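## Task

Remove both cooling blocks from the drawer of the cooler COLD. The block holding red-capped tubes goes on deck slot D2 and the block holding violet-capped tubes goes on D1. Each must lie flat within its slot's locators. Every loose tube has to finish in the same bore it began in. Afterwards close the drawer completely; COLD's lamp stays on until it is shut. Nothing may count on the robot to hold it in place at the end. Release everything and move the arm away.

## Robot and tools

Robot: one six-joint arm with a two-finger gripper. D1 is the deck slot beside COLD and D2 is the next one past D1. COLD is free-standing, so pulling or pushing its drawer may shift it; it has to stay upright, barely rotated and within about a finger width of its starting spot. Occasionally a held part gets a short tug or a loose item gets nudged. Never drop or knock anything off the table.

Frame: the scene frame has its origin on the table surface under the arm base, +z up, and +y to the left when facing along +x. Distances are metres. The base may be slightly tilted relative to the table, and the reported hand position gets less accurate at long reach.

Tool execute_actions, argument actions: a list holding at most one item, or empty. An empty list just reports the current state. An item with rows runs a motion: rows is a list of 1 to 15 rows, steps (1 to 15, default 15) is how many control steps of 1/30 s to run; each row covers one step and the final row repeats to fill the remaining steps. An item with only steps (up to 300) is a wait that issues nothing new. Optional pictures (true/false) decides whether camera images come back. A rejected call sends nothing.

Each row is 9 numbers, one list for the single arm, in this order: J1 waist, J2 shoulder, J3 elbow, J4 forearm roll, J5 wrist pitch, J6 wrist roll, then gripper position, gripper force_limit, gripper speed. The six joint values are absolute target angles in radians (same convention as Joint positions in results), not offsets. Stated ranges: waist -3.491..3.491, shoulder -3.140..3.140, elbow -1.187..4.328, forearm roll -3.316..3.316, wrist pitch -3.140..3.140, wrist roll -3.927..3.927. Actual ends may differ by up to 0.010 rad; a target more than 0.010 rad beyond a stated end and further out than the current angle gets the call refused. Targets past the real end are clipped there and the result may say joint sent to its limit.

The last three numbers are scaled to [-1, 1] and are absolute settings. position: +1 fully open (140 mm), pads touch near -0.8, -1 closes until blocked. force_limit: roughly 14 N at -1, 60 N at 0, 107 N at +1 (for parts up to 40 mm wide). speed: about 30 mm/s at -1, 140 at 0, 250 at +1.

Motion limits: joint targets move at most 2.62 rad/s (waist, shoulder), 3.14 (elbow), 3.93 (wrist joints), take 0.5 s to accelerate, and all joints are timed to arrive together. Each step the target is kept within 0.805 rad (waist, shoulder), 0.966 (elbow) or 1.21 (others) of the measured angle, and scaled back if it would put the gripper over 70 mm from where it is. Distant goals therefore take several calls or a wait. The arm keeps heading to the last row sent while you think or wait, until it nearly stops or a step is HELD.

Gripper geometry: fingers point along the gripper's +z and close along its y. end_effector_position is the point between the closed pads; fingertips extend about 33 mm past it when closed, 9 mm when open. Closing pushes the tips roughly 24 mm further out, so keep that clearance above surfaces.

Gripping: send position -1 and confirm object_status = 2. Status codes: 0 moving, 1 blocked while opening, 2 blocked while closing (holding), 3 reached target or pads met (thin items may still be held). To squeeze harder while holding, raise force_limit and change position slightly, e.g. -1 to -0.98. position_measured is in counts: 3 open, 230 pads together, not linear in mm.

Result lines: end_effector_position and end_effector_quat_wxyz give the hand pose; Joint positions and Joint velocities are in column order (rad, rad/s). joint command not followed means the clearance check altered or blocked targets (mounting blocks and posts count as arm). HELD marks steps where a row was not fully sent. MOTOR HOT warns of heating from holding loads; reaching the limit brakes the arm (OVER-TEMPERATURE FAULT). A torque fault (load limits 150 N m for waist, shoulder, elbow; 37.6 N m for wrist joints, including held weight) or any external force of 150 N stops the arm for 10 s and drops the rest of the call. Avoid hard pushes, slams and drops.

Tool zoom_image: camera (cam_head_left, cam_head_right or cam_wrist) and region [x0, y0, x1, y1] in that camera's pixels, origin top-left, at most 504 x 504. Head images are 504x504, wrist is 616x616 fisheye. Calibration K, distortion and T_world_to_cam are given per camera and may be off by a few degrees and millimetres.

Tool finished_scene: argument scene, the number of the current scene. If resuming, first send an empty actions list to learn the scene number and task.

Each tool is called after "Request:" in YAML: its name, and indented under it one key for each argument.

## Session

Request:
execute_actions:
  actions: []

Scene clock: 0.00 s of 15600.00 s.
end_effector_position=(+0.2624, -0.2088, +0.1935) position_measured=3 object_status=3 end_effector_quat_wxyz=(-0.158, +0.981, +0.084, -0.075)
Joint positions: [ 0.203 -0.14  -0.646  0.35  -1.509  1.215]
Joint velocities: [ 0. -0. -0.  0. -0. -0.]
camera_calibration (this result's frames):
cam_wrist: T_world_to_cam=[[0.192012, -0.926833, -0.322662, -0.177682], [-0.825802, -0.330235, 0.457161, 0.0632647], [-0.530266, 0.178675, -0.82879, 0.532486], [0, 0, 0, 1]] pos_world=[0.36872, -0.238931, 0.355066]

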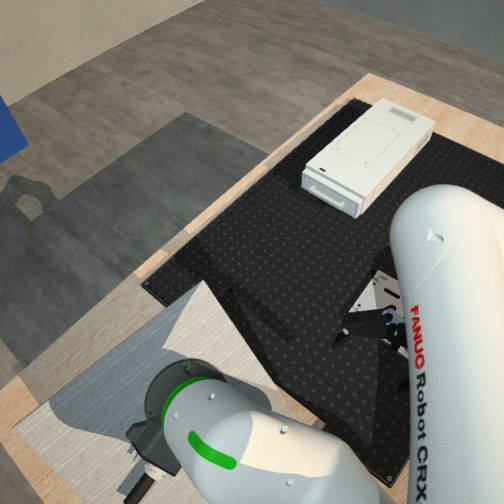

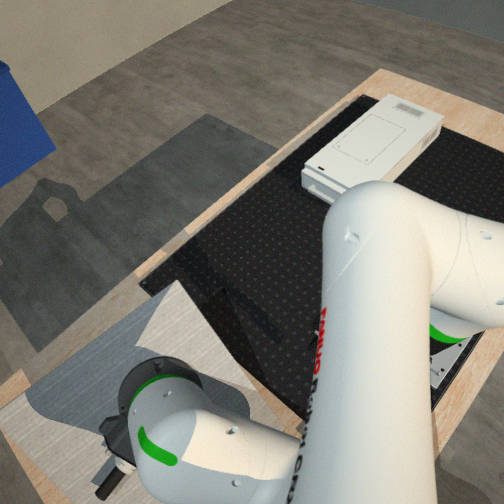

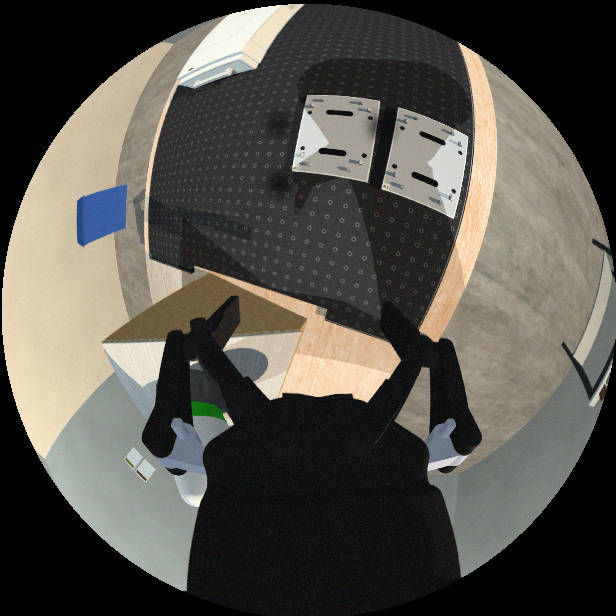

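Request:
zoom_image:
  camera: "cam_head_left"
  region: [280, 80, 460, 260]

Region (280, 80, 460, 260) of cam_head_left's 504x504 image, scaled by 2.800, with more detail than that image has.

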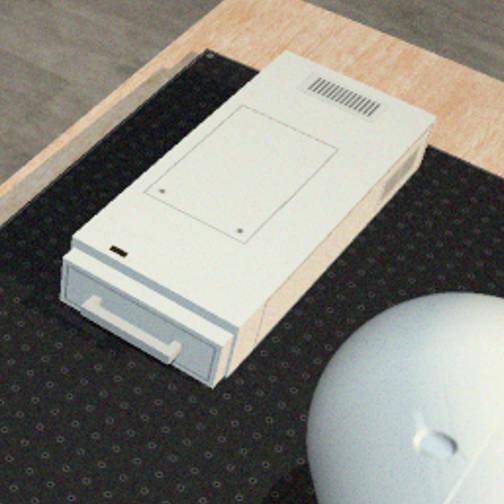

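Request:
execute_actions:
  actions:
    - {"rows":[[0.4164,1.2381,0.3685,0.6184,-1.325,-0.932,-0.55,0,0]],"steps":15}
  pictures: false

Request:
execute_actions:
  actions:
    - {"steps":45}

Request:
zoom_image:
  camera: "cam_wrist"
  region: [240, 200, 400, 360]

Scene clock: 26.03 s of 15600.00 s.
end_effector_position=(+0.4214, -0.1860, +0.2624) position_measured=107 object_status=0 end_effector_quat_wxyz=(-0.129, +0.985, -0.108, -0.029)
Joint positions: [ 0.269  0.143 -0.336  0.433 -1.452  0.79 ]
Joint velocities: [ 0.147  0.757  0.701  0.184  0.126 -1.126]
Steps of this call (steps 1 to 90: nothing new was sent; then 22.53 s passed at rest; steps 91 to 105: all 15 steps of this action). Readings (joint positions | what the end effector reports):
91: [0.203 -0.139 -0.646 0.350 -1.509 1.214] | position_measured=3 object_status=0
92: [0.204 -0.136 -0.641 0.351 -1.508 1.208] | position_measured=8 object_status=0
94: [0.211 -0.110 -0.611 0.359 -1.502 1.170] | position_measured=23 object_status=0
98: [0.233 -0.022 -0.506 0.387 -1.483 1.038] | position_measured=54 object_status=0
105: the state above

Scene clock: 27.53 s of 15600.00 s.
end_effector_position=(+0.6541, +0.1507, +0.1397) position_measured=199 object_status=3 end_effector_quat_wxyz=(-0.000, +0.697, -0.717, +0.000)
Joint positions: [ 0.416  1.238  0.368  0.618 -1.325 -0.932]
Joint velocities: [ 0.001  0.003  0.     0.     0.    -0.003]
Steps of this call (steps 1 to 45: the robot went on to your last target). Readings (joint positions | what the end effector reports):
1: [0.274 0.169 -0.312 0.439 -1.448 0.752] | position_measured=114 object_status=0
2: [0.279 0.195 -0.288 0.445 -1.443 0.712] | position_measured=122 object_status=0
4: [0.289 0.250 -0.242 0.457 -1.435 0.630] | position_measured=137 object_status=0
8: [0.307 0.366 -0.155 0.480 -1.419 0.457] | position_measured=167 object_status=0
45: the state above
camera_calibration (this result's frames):
cam_wrist: T_world_to_cam=[[-0.999702, -0.0239342, 0.00477881, 0.660581], [-0.0202691, 0.923231, 0.383711, -0.175522], [-0.0135958, 0.3835, -0.923441, 0.275743], [0, 0, 0, 1]] pos_world=[0.660575, 0.0721105, 0.318825]

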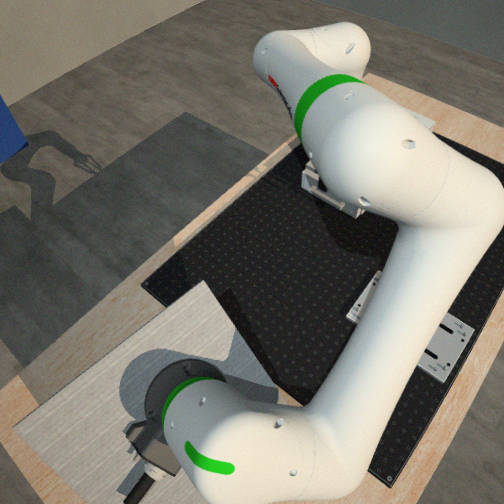

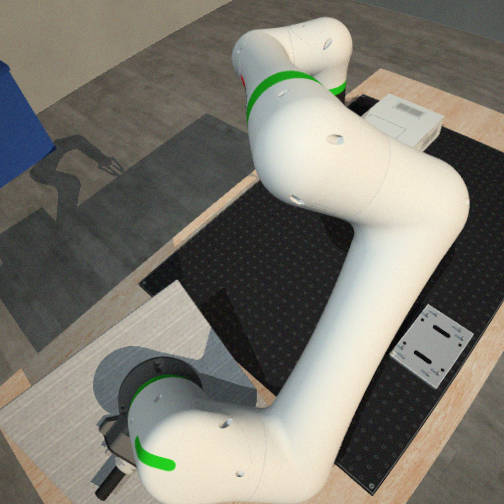

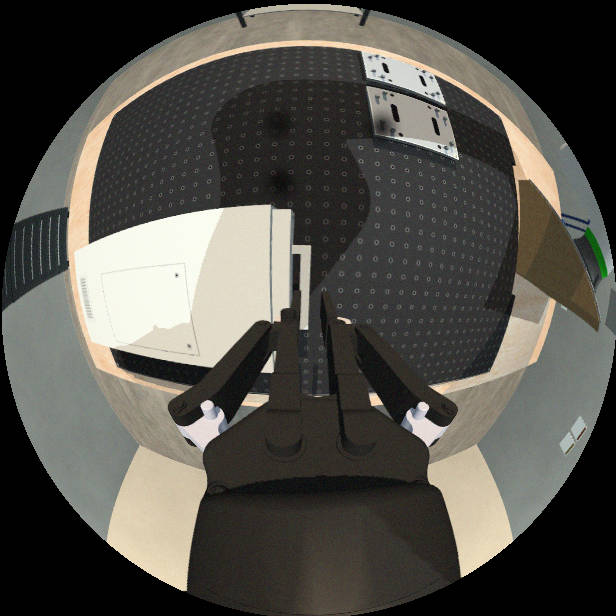

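Region (240, 200, 400, 360) of cam_wrist's 616x616 image, scaled by 3.150, with more detail than that image has.

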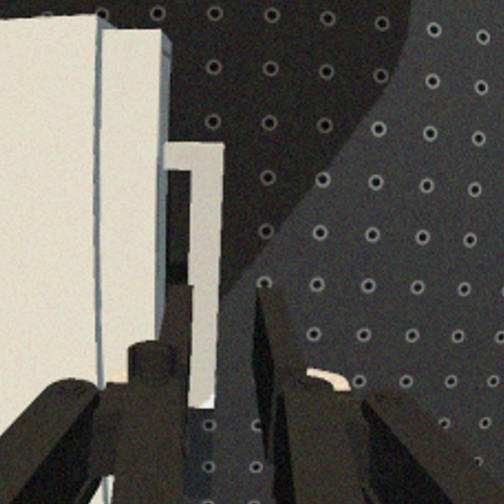

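Request:
execute_actions:
  actions:
    - {"rows":[[0.4114,1.252,0.3975,0.6184,-1.335,-0.894,-0.55,0,0]],"steps":8}
  pictures: false

Request:
execute_actions:
  actions:
    - {"rows":[[0.3754,1.2716,0.350,0.654,-1.269,-0.918,-0.55,0,0]],"steps":13}

Request:
zoom_image:
  camera: "cam_wrist"
  region: [240, 200, 400, 360]

Scene clock: 56.87 s of 15600.00 s.
end_effector_position=(+0.6603, +0.1510, +0.1398) position_measured=199 object_status=3 end_effector_quat_wxyz=(-0.000, +0.706, -0.708, -0.000)
Joint positions: [ 0.412  1.252  0.397  0.618 -1.335 -0.895]
Joint velocities: [-0.002  0.004  0.007  0.001 -0.003  0.011]
Steps of this call (steps 1 to 15: the robot went on to your last target; steps 16 to 90: nothing new was sent; then 26.07 s passed at rest; steps 91 to 98: all 8 steps of this action). Readings (joint positions | what the end effector reports):
91: [0.416 1.238 0.369 0.618 -1.325 -0.932] | position_measured=199 object_status=3
92: [0.416 1.241 0.374 0.618 -1.326 -0.926] | position_measured=199 object_status=3
94: [0.413 1.248 0.390 0.618 -1.332 -0.904] | position_measured=199 object_status=3
98: the state above

Scene clock: 67.03 s of 15600.00 s.
end_effector_position=(+0.6623, +0.1500, +0.1180) position_measured=199 object_status=3 end_effector_quat_wxyz=(-0.001, +0.706, -0.708, +0.002)
Joint positions: [ 0.391  1.262  0.371  0.641 -1.296 -0.908]
Joint velocities: [-0.    -0.    -0.     0.002 -0.    -0.   ]
FORCE FAULT: contact force on the arm reached its limit, and the arm stopped for 10 seconds. The contact can be on any part of the arm, not only on its tool. The arm's remaining commands of this call were not run. The arm holds still and accepts commands again. Move the arm away from the contact; if what it grips holds it there, let go first. Pushing or pulling that hard again can fault the arm again.
The stop began at step 5 of this call (marked STOPPED below). From that step on the arm followed nothing that you had sent. 9 steps, steps kept back included, did not run and will not run. Nothing is kept back now, and the robot has no last target.
Steps of this call (steps 1 to 4: the first 4 steps of this action; steps 5 to 305: the stop). Readings (joint positions | what the end effector reports):
1: [0.411 1.252 0.397 0.618 -1.335 -0.894] | position_measured=199 object_status=3
2: [0.408 1.254 0.394 0.622 -1.328 -0.896] | position_measured=199 object_status=3
4: [0.390 1.264 0.371 0.639 -1.297 -0.908] | position_measured=199 object_status=3
5: [0.391 1.262 0.371 0.641 -1.297 -0.908] | position_measured=199 object_status=3 STOPPED
8: [0.391 1.262 0.371 0.641 -1.296 -0.908] | position_measured=199 object_status=3
305: the state above
camera_calibration (this result's frames):
cam_wrist: T_world_to_cam=[[-0.998825, -0.0484379, 0.00137491, 0.672442], [-0.0442203, 0.922723, 0.382919, -0.150287], [-0.0198165, 0.382408, -0.923781, 0.260467], [0, 0, 0, 1]] pos_world=[0.670168, 0.07164, 0.297238]

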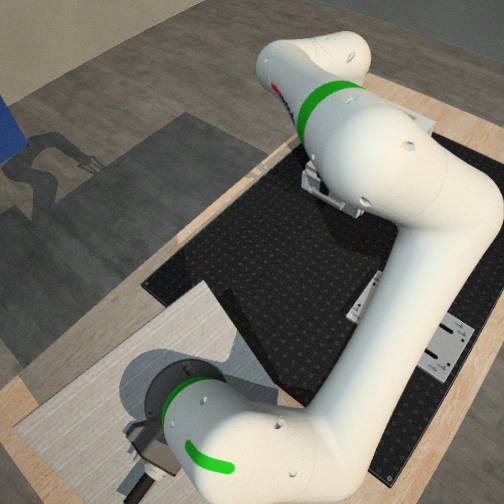

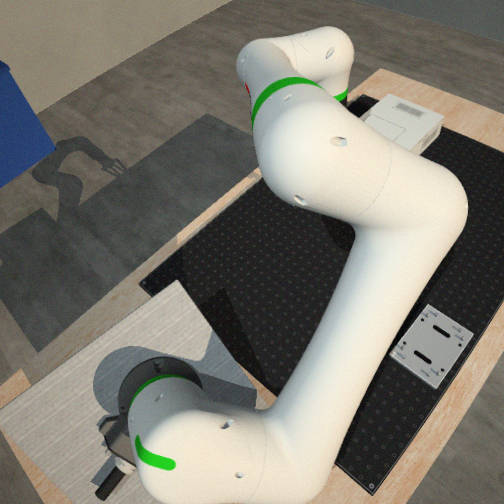

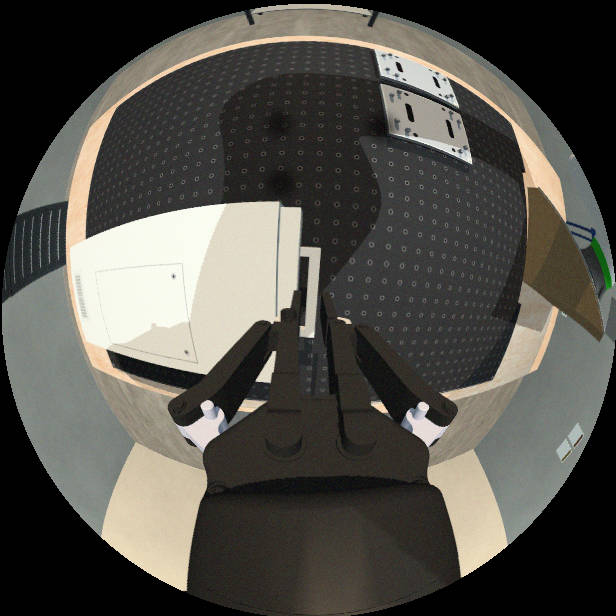

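Region (240, 200, 400, 360) of cam_wrist's 616x616 image, scaled by 3.150, with more detail than that image has.

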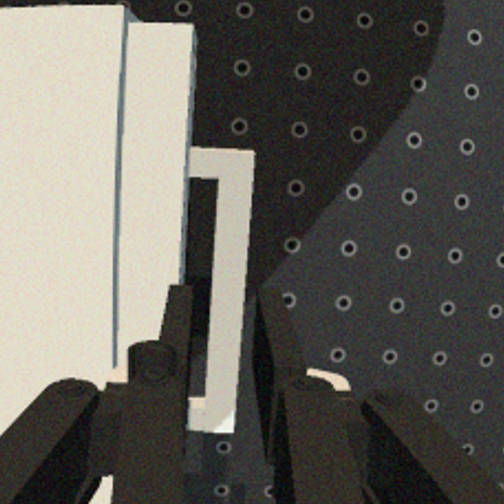

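Request:
execute_actions:
  actions:
    - {"rows":[[0.4164,1.2381,0.3685,0.6184,-1.325,-0.92,-0.55,0,0]],"steps":8}
  pictures: false

Request:
execute_actions:
  actions:
    - {"rows":[[0.4164,1.2381,0.3685,0.6184,-1.325,-2.477,0.75,0,0]],"steps":15}
  pictures: false

Request:
execute_actions:
  actions:
    - {"steps":15}
  pictures: false

Request:
execute_actions:
  actions:
    - {"rows":[[0.3924,1.2525,0.3394,0.642,-1.282,-2.492,0.75,0,0]],"steps":12}

Request:
zoom_image:
  camera: "cam_wrist"
  region: [210, 220, 420, 400]

Scene clock: 83.93 s of 15600.00 s.
end_effector_position=(+0.6540, +0.1508, +0.1391) position_measured=199 object_status=3 end_effector_quat_wxyz=(+0.000, +0.702, -0.712, +0.000)
Joint positions: [ 0.416  1.239  0.368  0.619 -1.325 -0.92 ]
Joint velocities: [ 0.008 -0.008  0.    -0.005 -0.008 -0.004]
Steps of this call (steps 1 to 90: nothing new was sent; then 13.63 s passed at rest; steps 91 to 98: all 8 steps of this action). Readings (joint positions | what the end effector reports):
91: [0.391 1.262 0.371 0.641 -1.296 -0.908] | position_measured=199 object_status=3
92: [0.394 1.259 0.370 0.636 -1.301 -0.910] | position_measured=199 object_status=3
94: [0.410 1.244 0.369 0.625 -1.318 -0.917] | position_measured=199 object_status=3
98: the state above

Scene clock: 84.43 s of 15600.00 s.
end_effector_position=(+0.6540, +0.1508, +0.1395) position_measured=95 object_status=0 end_effector_quat_wxyz=(+0.000, -0.337, +0.941, -0.000)
Joint positions: [ 0.416  1.238  0.368  0.618 -1.325 -1.788]
Joint velocities: [ 0.    -0.001 -0.     0.001 -0.    -3.191]
Steps of this call (steps 1 to 15: all 15 steps of this action). Readings (joint positions | what the end effector reports):
1: [0.416 1.238 0.368 0.619 -1.325 -0.920] | position_measured=199 object_status=0
2: [0.416 1.238 0.368 0.619 -1.325 -0.927] | position_measured=194 object_status=0
4: [0.416 1.238 0.368 0.619 -1.325 -0.965] | position_measured=178 object_status=0
8: [0.416 1.238 0.368 0.618 -1.325 -1.145] | position_measured=148 object_status=0
15: the state above

Scene clock: 84.93 s of 15600.00 s.
end_effector_position=(+0.6539, +0.1508, +0.1396) position_measured=35 object_status=3 end_effector_quat_wxyz=(+0.000, +0.001, +1.000, -0.000)
Joint positions: [ 0.416  1.238  0.368  0.618 -1.325 -2.477]
Joint velocities: [ 0.     0.     0.    -0.001  0.    -0.003]
Steps of this call (steps 1 to 15: the robot went on to your last target). Readings (joint positions | what the end effector reports):
1: [0.416 1.238 0.368 0.618 -1.325 -1.892] | position_measured=87 object_status=0
2: [0.416 1.238 0.368 0.618 -1.325 -1.988] | position_measured=80 object_status=0
4: [0.416 1.238 0.368 0.618 -1.325 -2.155] | position_measured=65 object_status=0
8: [0.416 1.238 0.368 0.618 -1.325 -2.384] | position_measured=36 object_status=0
15: the state above

Scene clock: 85.33 s of 15600.00 s.
end_effector_position=(+0.6548, +0.1502, +0.1132) position_measured=35 object_status=3 end_effector_quat_wxyz=(+0.000, +0.001, +1.000, -0.001)
Joint positions: [ 0.392  1.252  0.339  0.642 -1.282 -2.492]
Joint velocities: [-0.001  0.001 -0.001  0.     0.001 -0.   ]
Steps of this call (steps 1 to 12: all 12 steps of this action). Readings (joint positions | what the end effector reports):
1: [0.416 1.238 0.368 0.618 -1.325 -2.477] | position_measured=35 object_status=3
2: [0.414 1.239 0.365 0.622 -1.318 -2.479] | position_measured=35 object_status=3
4: [0.399 1.249 0.348 0.635 -1.294 -2.488] | position_measured=35 object_status=3
8: [0.393 1.252 0.340 0.642 -1.283 -2.492] | position_measured=35 object_status=3
12: the state above
camera_calibration (this result's frames):
cam_wrist: T_world_to_cam=[[-0.0489311, 0.998795, 0.00371199, -0.114583], [0.922178, 0.0437494, 0.384284, -0.649892], [0.383658, 0.0222265, -0.923208, 0.0456255], [0, 0, 0, 1]] pos_world=[0.576205, 0.141863, 0.29229]

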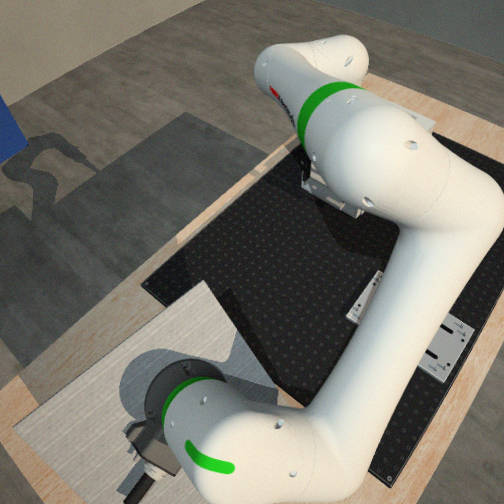

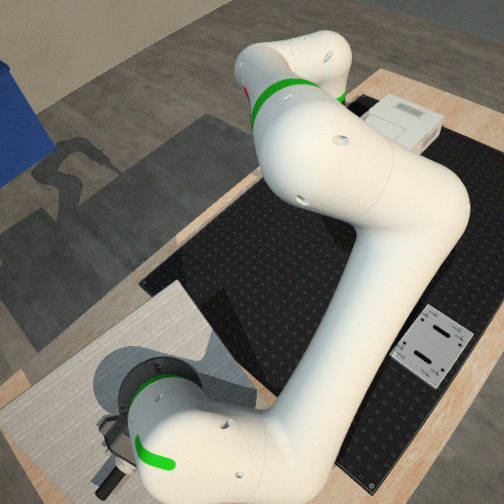

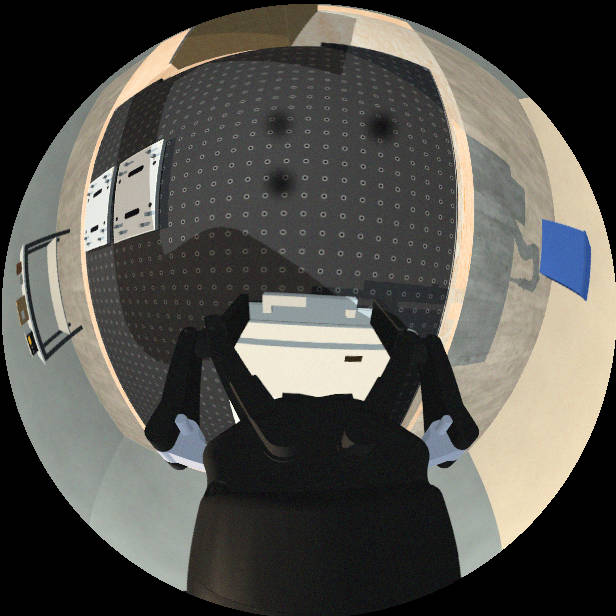

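Region (210, 220, 420, 400) of cam_wrist's 616x616 image, scaled by 2.400, with more detail than that image has; it fills the top 432 rows of this view, and the rest is white.

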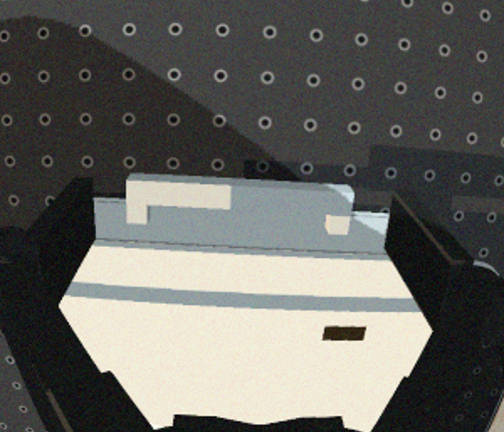

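Request:
execute_actions:
  actions:
    - {"rows":[[0.3744,1.2633,0.3176,0.660,-1.2495,-2.504,0.85,0,0]],"steps":9}
  pictures: false

Request:
execute_actions:
  actions:
    - {"rows":[[0.3564,1.274,0.2958,0.6775,-1.217,-2.515,0.85,0,0]],"steps":9}
  pictures: false

Request:
execute_actions:
  actions:
    - {"rows":[[0.3435,1.2835,0.282,0.689,-1.194,-2.523,0.85,0,0]],"steps":12}

Request:
zoom_image:
  camera: "cam_wrist"
  region: [210, 220, 420, 400]

Scene clock: 94.90 s of 15600.00 s.
end_effector_position=(+0.6546, +0.1500, +0.0937) position_measured=22 object_status=0 end_effector_quat_wxyz=(+0.000, +0.001, +1.000, -0.001)
Joint positions: [ 0.375  1.263  0.318  0.66  -1.25  -2.504]
Joint velocities: [-0.003  0.003 -0.003  0.002  0.005 -0.002]
Steps of this call (steps 1 to 15: the robot went on to your last target; steps 16 to 90: nothing new was sent; then 6.27 s passed at rest; steps 91 to 99: all 9 steps of this action). Readings (joint positions | what the end effector reports):
91: [0.392 1.253 0.339 0.642 -1.281 -2.492] | position_measured=35 object_status=0
92: [0.389 1.254 0.335 0.646 -1.275 -2.494] | position_measured=30 object_status=0
94: [0.378 1.261 0.322 0.655 -1.257 -2.501] | position_measured=22 object_status=0
98: [0.375 1.263 0.318 0.660 -1.250 -2.504] | position_measured=22 object_status=0
99: the state above

Scene clock: 95.20 s of 15600.00 s.
end_effector_position=(+0.6534, +0.1501, +0.0741) position_measured=22 object_status=3 end_effector_quat_wxyz=(+0.000, +0.001, +1.000, -0.000)
Joint positions: [ 0.357  1.274  0.296  0.677 -1.217 -2.515]
Joint velocities: [-0.003  0.002 -0.003  0.003  0.005 -0.002]
Steps of this call (steps 1 to 9: all 9 steps of this action). Readings (joint positions | what the end effector reports):
1: [0.374 1.263 0.317 0.660 -1.249 -2.504] | position_measured=22 object_status=0
2: [0.371 1.265 0.313 0.664 -1.243 -2.506] | position_measured=22 object_status=0
4: [0.360 1.272 0.301 0.673 -1.225 -2.512] | position_measured=22 object_status=0
8: [0.357 1.274 0.296 0.677 -1.218 -2.515] | position_measured=22 object_status=3
9: the state above

Scene clock: 95.60 s of 15600.00 s.
end_effector_position=(+0.6520, +0.1510, +0.0593) position_measured=22 object_status=3 end_effector_quat_wxyz=(-0.001, +0.000, +1.000, +0.001)
Joint positions: [ 0.344  1.283  0.282  0.689 -1.194 -2.523]
Joint velocities: [-0.     0.001 -0.     0.     0.001 -0.002]
Steps of this call (steps 1 to 12: all 12 steps of this action). Readings (joint positions | what the end effector reports):
1: [0.356 1.274 0.296 0.678 -1.217 -2.515] | position_measured=22 object_status=3
2: [0.353 1.276 0.292 0.681 -1.211 -2.517] | position_measured=22 object_status=3
4: [0.346 1.282 0.284 0.686 -1.199 -2.521] | position_measured=22 object_status=3
8: [0.344 1.283 0.282 0.689 -1.194 -2.523] | position_measured=22 object_status=3
12: the state above
camera_calibration (this result's frames):
cam_wrist: T_world_to_cam=[[-0.050836, 0.998682, 0.00705577, -0.114257], [0.923097, 0.0442896, 0.382009, -0.6272], [0.381193, 0.025933, -0.924132, -0.00195859], [0, 0, 0, 1]] pos_world=[0.573905, 0.141936, 0.238592]

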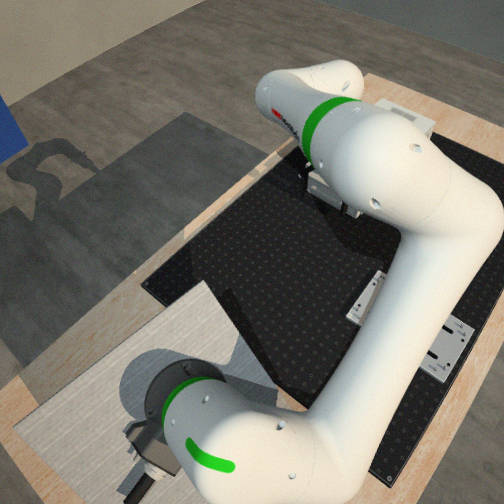

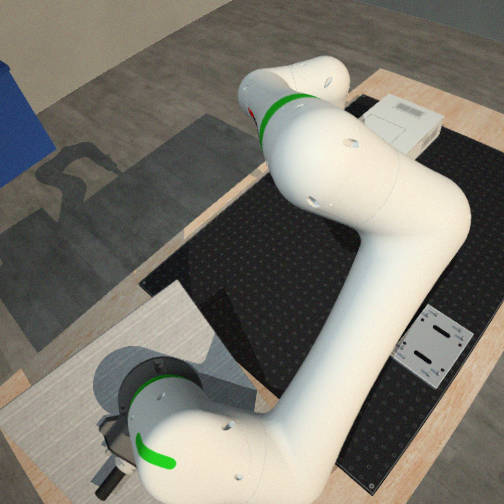

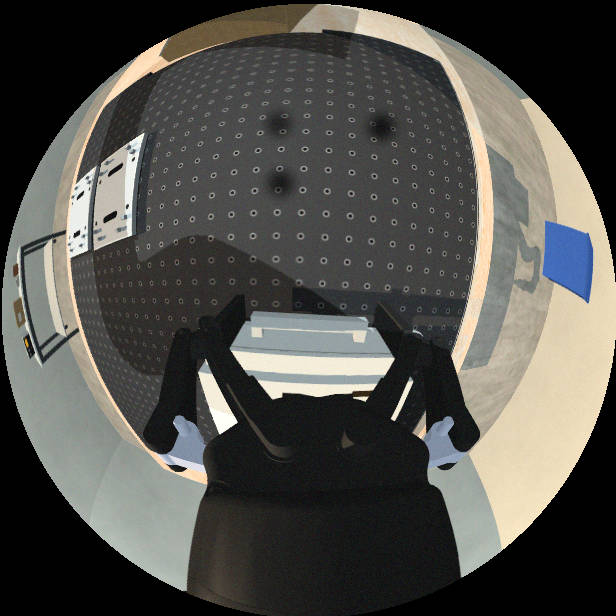

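Region (210, 220, 420, 400) of cam_wrist's 616x616 image, scaled by 2.400, with more detail than that image has; it fills the top 432 rows of this view, and the rest is white.

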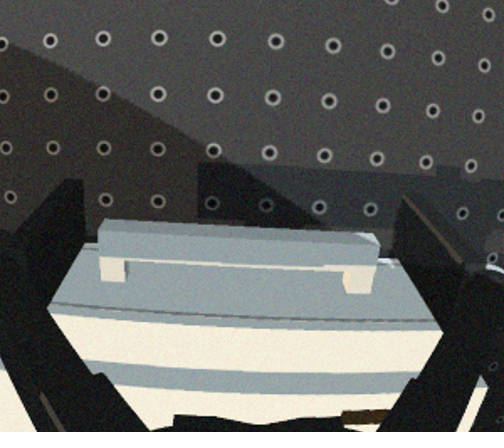

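Request:
execute_actions:
  actions:
    - {"rows":[[0.340,1.291,0.299,0.691,-1.200,-2.516,0.85,0,0]],"steps":8}
  pictures: false

Request:
execute_actions:
  actions:
    - {"rows":[[0.340,1.291,0.299,0.691,-1.200,-2.516,-1,-0.3,-0.7]],"steps":15}
  pictures: false

Request:
execute_actions:
  actions:
    - {"steps":10}
  pictures: false

Request:
execute_actions:
  actions:
    - {"rows":[[0.3485,1.269,0.251,0.6915,-1.183,-2.537,-1,-0.3,-0.7]],"steps":8}
  pictures: false

Request:
execute_actions:
  actions:
    - {"rows":[[0.357,1.2465,0.203,0.692,-1.166,-2.5585,-1,-0.3,-0.7]],"steps":10}

Scene clock: 111.60 s of 15600.00 s.
end_effector_position=(+0.6567, +0.1502, +0.0594) position_measured=22 object_status=3 end_effector_quat_wxyz=(-0.000, +0.000, +1.000, +0.000)
Joint positions: [ 0.34   1.291  0.299  0.691 -1.2   -2.516]
Joint velocities: [-0.001  0.002  0.005  0.002 -0.002  0.003]
Steps of this call (steps 1 to 15: the robot went on to your last target; steps 16 to 90: nothing new was sent; then 12.73 s passed at rest; steps 91 to 98: all 8 steps of this action). Readings (joint positions | what the end effector reports):
91: [0.343 1.284 0.282 0.689 -1.194 -2.523] | position_measured=22 object_status=3
92: [0.343 1.286 0.286 0.690 -1.195 -2.522] | position_measured=22 object_status=3
94: [0.341 1.290 0.295 0.691 -1.199 -2.518] | position_measured=22 object_status=3
98: the state above

Scene clock: 112.10 s of 15600.00 s.
end_effector_position=(+0.6569, +0.1501, +0.0595) position_measured=61 object_status=0 end_effector_quat_wxyz=(-0.000, +0.000, +1.000, +0.000)
Joint positions: [ 0.34   1.291  0.299  0.691 -1.2   -2.516]
Joint velocities: [ 0.     0.001 -0.     0.001  0.004 -0.   ]
Steps of this call (steps 1 to 15: all 15 steps of this action). Readings (joint positions | what the end effector reports):
1: [0.340 1.291 0.299 0.691 -1.200 -2.516] | position_measured=22 object_status=0
2: [0.340 1.291 0.299 0.691 -1.200 -2.516] | position_measured=24 object_status=0
4: [0.340 1.291 0.299 0.691 -1.200 -2.516] | position_measured=31 object_status=0
8: [0.340 1.291 0.299 0.691 -1.200 -2.516] | position_measured=44 object_status=0
15: the state above

Scene clock: 112.43 s of 15600.00 s.
end_effector_position=(+0.6569, +0.1502, +0.0595) position_measured=61 object_status=2 end_effector_quat_wxyz=(-0.000, +0.000, +1.000, +0.000)
Joint positions: [ 0.34   1.291  0.299  0.691 -1.2   -2.516]
Joint velocities: [ 0.     0.001  0.    -0.001  0.    -0.   ]
Steps of this call (steps 1 to 10: the robot went on to your last target). Readings (joint positions | what the end effector reports):
1: [0.340 1.291 0.299 0.691 -1.200 -2.516] | position_measured=61 object_status=0
2: [0.340 1.291 0.299 0.691 -1.200 -2.516] | position_measured=61 object_status=0
4: [0.340 1.291 0.299 0.691 -1.200 -2.516] | position_measured=61 object_status=2
8: [0.340 1.291 0.299 0.691 -1.200 -2.516] | position_measured=61 object_status=2
10: the state above

Scene clock: 112.70 s of 15600.00 s.
end_effector_position=(+0.6452, +0.1505, +0.0595) position_measured=62 object_status=2 end_effector_quat_wxyz=(-0.000, +0.000, +1.000, +0.000)
Joint positions: [ 0.348  1.269  0.252  0.691 -1.183 -2.537]
Joint velocities: [ 0.002 -0.006 -0.013  0.001  0.004 -0.005]
Steps of this call (steps 1 to 8: all 8 steps of this action). Readings (joint positions | what the end effector reports):
1: [0.340 1.291 0.299 0.691 -1.200 -2.516] | position_measured=61 object_status=2
2: [0.340 1.289 0.294 0.691 -1.198 -2.518] | position_measured=61 object_status=2
4: [0.345 1.277 0.269 0.691 -1.190 -2.529] | position_measured=62 object_status=2
8: the state above

Scene clock: 113.03 s of 15600.00 s.
end_effector_position=(+0.6331, +0.1503, +0.0597) position_measured=62 object_status=2 end_effector_quat_wxyz=(-0.000, +0.000, +1.000, +0.001)
Joint positions: [ 0.357  1.247  0.203  0.692 -1.166 -2.558]
Joint velocities: [ 0.001 -0.003 -0.004 -0.     0.001 -0.002]
Steps of this call (steps 1 to 10: all 10 steps of this action). Readings (joint positions | what the end effector reports):
1: [0.348 1.269 0.251 0.691 -1.183 -2.537] | position_measured=62 object_status=2
2: [0.349 1.267 0.246 0.692 -1.181 -2.539] | position_measured=62 object_status=2
4: [0.354 1.255 0.221 0.692 -1.172 -2.550] | position_measured=62 object_status=2
8: [0.357 1.247 0.204 0.692 -1.166 -2.558] | position_measured=62 object_status=2
10: the state above
camera_calibration (this result's frames):
cam_wrist: T_world_to_cam=[[-0.0506691, 0.998695, 0.00645166, -0.114659], [0.922743, 0.0443424, 0.382855, -0.609744], [0.38207, 0.0253522, -0.923786, 0.0050369], [0, 0, 0, 1]] pos_world=[0.554904, 0.141419, 0.238837]

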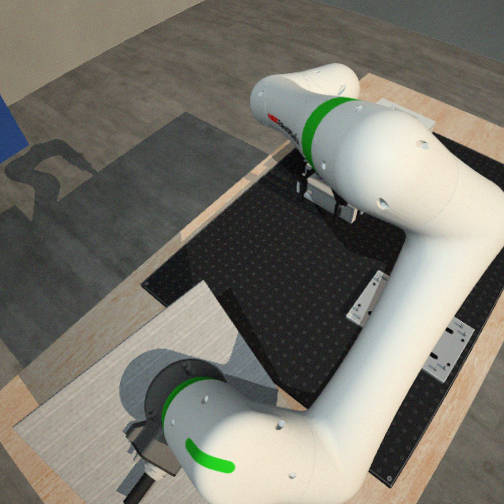

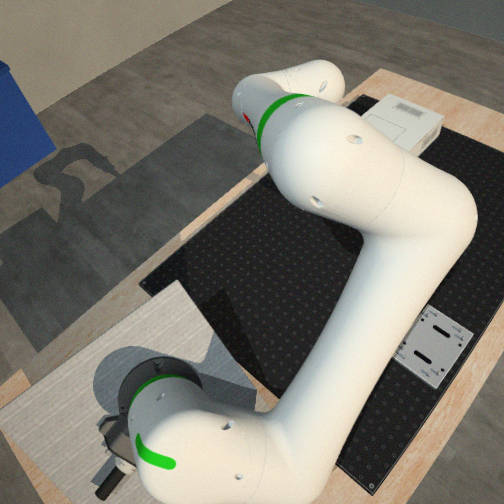

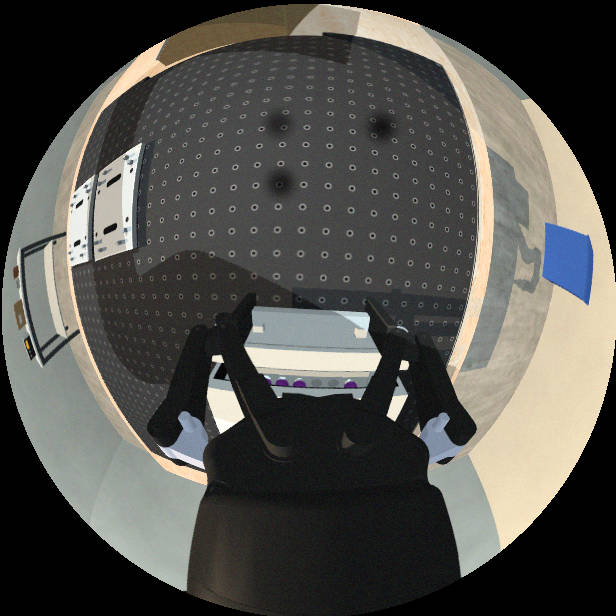

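Request:
execute_actions:
  actions:
    - {"rows":[[0.3718,1.2117,0.1274,0.693,-1.1393,-2.593,-1,-0.3,-0.7]],"steps":10}
  pictures: false

Request:
execute_actions:
  actions:
    - {"rows":[[0.3718,1.2117,0.1274,0.693,-1.1393,-2.593,0.85,0,0]],"steps":8}
  pictures: false

Request:
execute_actions:
  actions:
    - {"rows":[[0.4455,1.1663,0.2139,0.620,-1.270,-2.547,0.85,0,0]],"steps":13}
  pictures: false

Request:
execute_actions:
  actions:
    - {"rows":[[0.4338,1.1926,0.2709,0.620,-1.2906,-0.950,-0.03,0,0]],"steps":15}
  pictures: false

Request:
execute_actions:
  actions:
    - {"steps":16}

Request:
zoom_image:
  camera: "cam_wrist"
  region: [210, 190, 420, 400]

Scene clock: 128.33 s of 15600.00 s.
end_effector_position=(+0.6134, +0.1500, +0.0598) position_measured=62 object_status=2 end_effector_quat_wxyz=(-0.000, +0.000, +1.000, +0.001)
Joint positions: [ 0.372  1.212  0.128  0.693 -1.139 -2.593]
Joint velocities: [ 0.001 -0.004 -0.006 -0.001 -0.    -0.003]
Steps of this call (steps 1 to 15: the robot went on to your last target; steps 16 to 90: nothing new was sent; then 11.97 s passed at rest; steps 91 to 100: all 10 steps of this action). Readings (joint positions | what the end effector reports):
91: [0.357 1.246 0.203 0.692 -1.166 -2.559] | position_measured=62 object_status=2
92: [0.358 1.244 0.198 0.692 -1.164 -2.561] | position_measured=62 object_status=2
94: [0.364 1.231 0.168 0.692 -1.154 -2.574] | position_measured=62 object_status=2
98: [0.372 1.212 0.129 0.693 -1.140 -2.592] | position_measured=62 object_status=2
100: the state above

Scene clock: 128.60 s of 15600.00 s.
end_effector_position=(+0.6135, +0.1499, +0.0600) position_measured=22 object_status=0 end_effector_quat_wxyz=(-0.000, +0.000, +1.000, +0.000)
Joint positions: [ 0.372  1.211  0.127  0.693 -1.139 -2.593]
Joint velocities: [-0.    -0.001 -0.    -0.001  0.002 -0.   ]
Steps of this call (steps 1 to 8: all 8 steps of this action). Readings (joint positions | what the end effector reports):
1: [0.372 1.212 0.128 0.693 -1.139 -2.593] | position_measured=62 object_status=0
2: [0.372 1.212 0.127 0.693 -1.139 -2.593] | position_measured=62 object_status=0
4: [0.372 1.211 0.127 0.693 -1.139 -2.593] | position_measured=41 object_status=0
8: the state above

Scene clock: 129.03 s of 15600.00 s.
end_effector_position=(+0.6177, +0.1498, +0.1370) position_measured=22 object_status=3 end_effector_quat_wxyz=(+0.002, +0.002, +1.000, -0.003)
Joint positions: [ 0.445  1.167  0.214  0.62  -1.27  -2.547]
Joint velocities: [ 0.003 -0.003  0.002 -0.001 -0.003  0.001]
Steps of this call (steps 1 to 13: all 13 steps of this action). Readings (joint positions | what the end effector reports):
1: [0.372 1.211 0.128 0.693 -1.140 -2.593] | position_measured=22 object_status=0
2: [0.375 1.210 0.131 0.688 -1.146 -2.591] | position_measured=22 object_status=0
4: [0.397 1.197 0.156 0.667 -1.184 -2.576] | position_measured=22 object_status=0
8: [0.442 1.168 0.210 0.624 -1.264 -2.549] | position_measured=22 object_status=3
13: the state above

Scene clock: 129.53 s of 15600.00 s.
end_effector_position=(+0.6261, +0.1498, +0.1354) position_measured=125 object_status=0 end_effector_quat_wxyz=(-0.001, -0.412, +0.911, -0.003)
Joint positions: [ 0.436  1.186  0.251  0.62  -1.283 -1.678]
Joint velocities: [-0.012  0.033  0.1   -0.    -0.036  3.265]
Steps of this call (steps 1 to 15: all 15 steps of this action). Readings (joint positions | what the end effector reports):
1: [0.445 1.166 0.214 0.620 -1.270 -2.546] | position_measured=22 object_status=0
2: [0.445 1.167 0.214 0.620 -1.270 -2.540] | position_measured=27 object_status=0
4: [0.444 1.169 0.216 0.620 -1.271 -2.502] | position_measured=42 object_status=0
8: [0.440 1.176 0.225 0.620 -1.274 -2.323] | position_measured=72 object_status=0
15: the state above

Scene clock: 130.07 s of 15600.00 s.
end_effector_position=(+0.6317, +0.1499, +0.1381) position_measured=132 object_status=3 end_effector_quat_wxyz=(+0.000, +0.706, -0.708, +0.002)
Joint positions: [ 0.434  1.193  0.271  0.62  -1.291 -0.95 ]
Joint velocities: [ 0.     0.    -0.    -0.001  0.     0.002]
Steps of this call (steps 1 to 16: the robot went on to your last target). Readings (joint positions | what the end effector reports):
1: [0.436 1.187 0.254 0.620 -1.285 -1.571] | position_measured=131 object_status=0
2: [0.435 1.188 0.257 0.620 -1.286 -1.472] | position_measured=132 object_status=0
4: [0.435 1.190 0.262 0.620 -1.287 -1.299] | position_measured=132 object_status=0
8: [0.434 1.192 0.269 0.620 -1.290 -1.058] | position_measured=132 object_status=3
16: the state above
camera_calibration (this result's frames):
cam_wrist: T_world_to_cam=[[-0.998871, -0.0474456, 0.00256013, 0.641566], [-0.0429201, 0.924088, 0.379762, -0.159906], [-0.0203838, 0.379224, -0.925081, 0.279419], [0, 0, 0, 1]] pos_world=[0.639674, 0.0722443, 0.317569]

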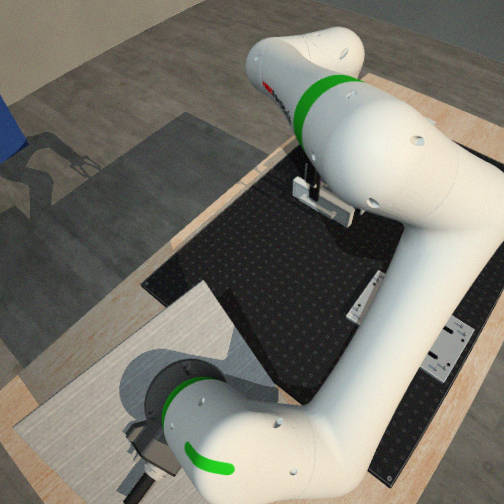

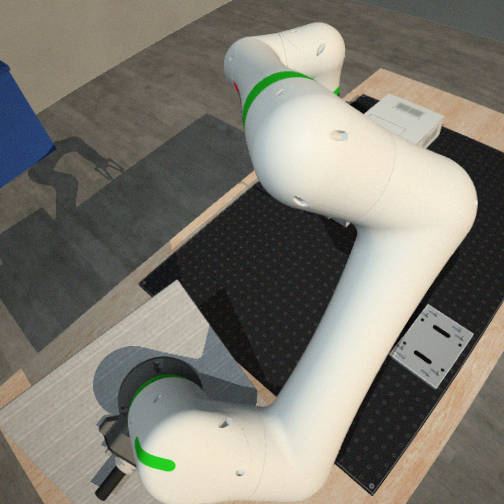

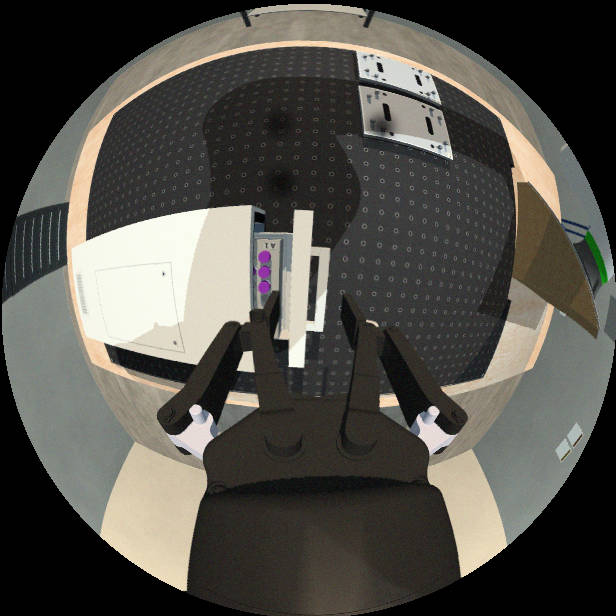

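Region (210, 190, 420, 400) of cam_wrist's 616x616 image, scaled by 2.400, with more detail than that image has.

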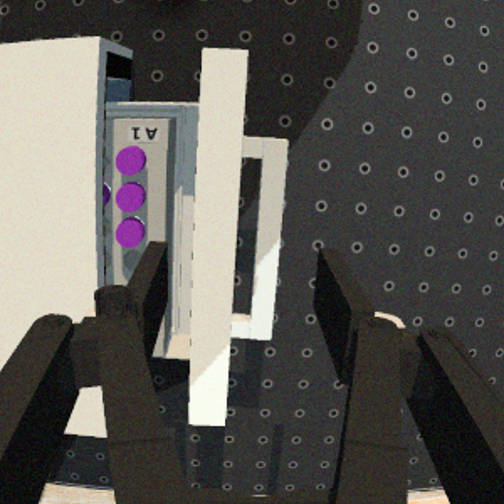

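Request:
execute_actions:
  actions:
    - {"rows":[[0.419,1.197,0.240,0.632,-1.258,-0.962,-0.03,0,0]],"steps":12}

Request:
zoom_image:
  camera: "cam_wrist"
  region: [210, 190, 420, 400]

Scene clock: 146.13 s of 15600.00 s.
end_effector_position=(+0.6280, +0.1497, +0.1198) position_measured=132 object_status=3 end_effector_quat_wxyz=(+0.001, +0.706, -0.708, +0.001)
Joint positions: [ 0.419  1.197  0.24   0.632 -1.258 -0.962]
Joint velocities: [-0.001  0.001 -0.001  0.002  0.    -0.001]
Steps of this call (steps 1 to 15: the robot went on to your last target; steps 16 to 90: nothing new was sent; then 12.67 s passed at rest; steps 91 to 102: all 12 steps of this action). Readings (joint positions | what the end effector reports):
91: [0.434 1.193 0.271 0.620 -1.290 -0.950] | position_measured=132 object_status=3
92: [0.431 1.193 0.266 0.622 -1.285 -0.951] | position_measured=132 object_status=3
94: [0.423 1.196 0.248 0.628 -1.267 -0.958] | position_measured=132 object_status=3
98: [0.419 1.197 0.241 0.632 -1.259 -0.962] | position_measured=132 object_status=3
102: the state above
camera_calibration (this result's frames):
cam_wrist: T_world_to_cam=[[-0.998801, -0.0485589, 0.00627223, 0.637586], [-0.0425043, 0.923506, 0.381222, -0.1532], [-0.0243042, 0.380498, -0.924462, 0.264677], [0, 0, 0, 1]] pos_world=[0.636742, 0.0717328, 0.299088]

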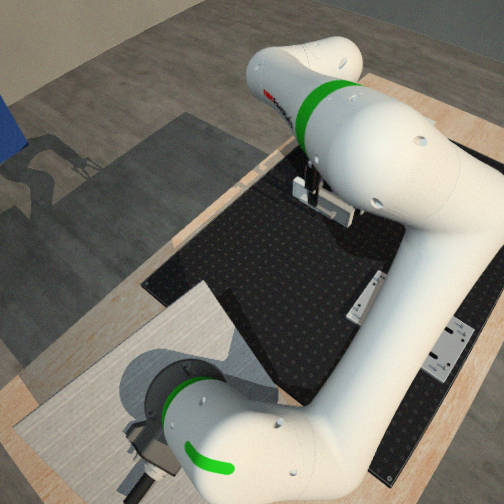

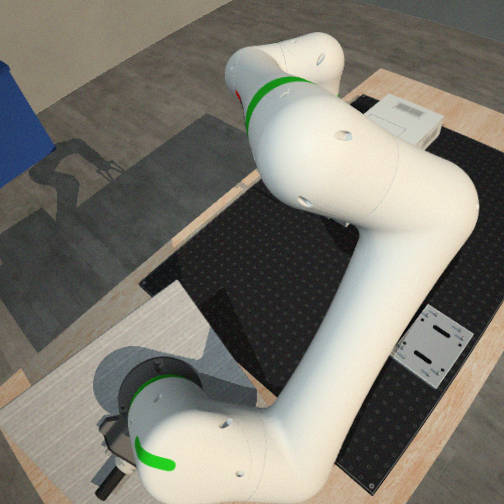

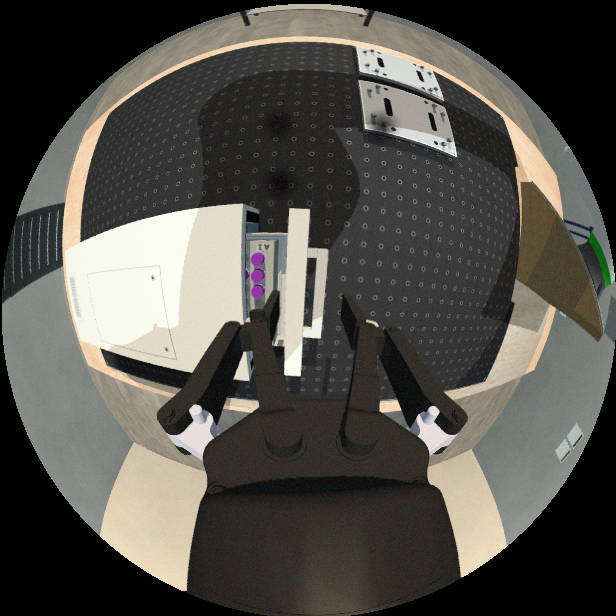

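Region (210, 190, 420, 400) of cam_wrist's 616x616 image, scaled by 2.400, with more detail than that image has.

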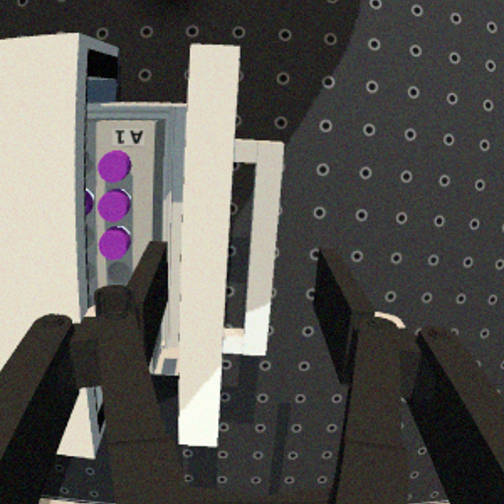

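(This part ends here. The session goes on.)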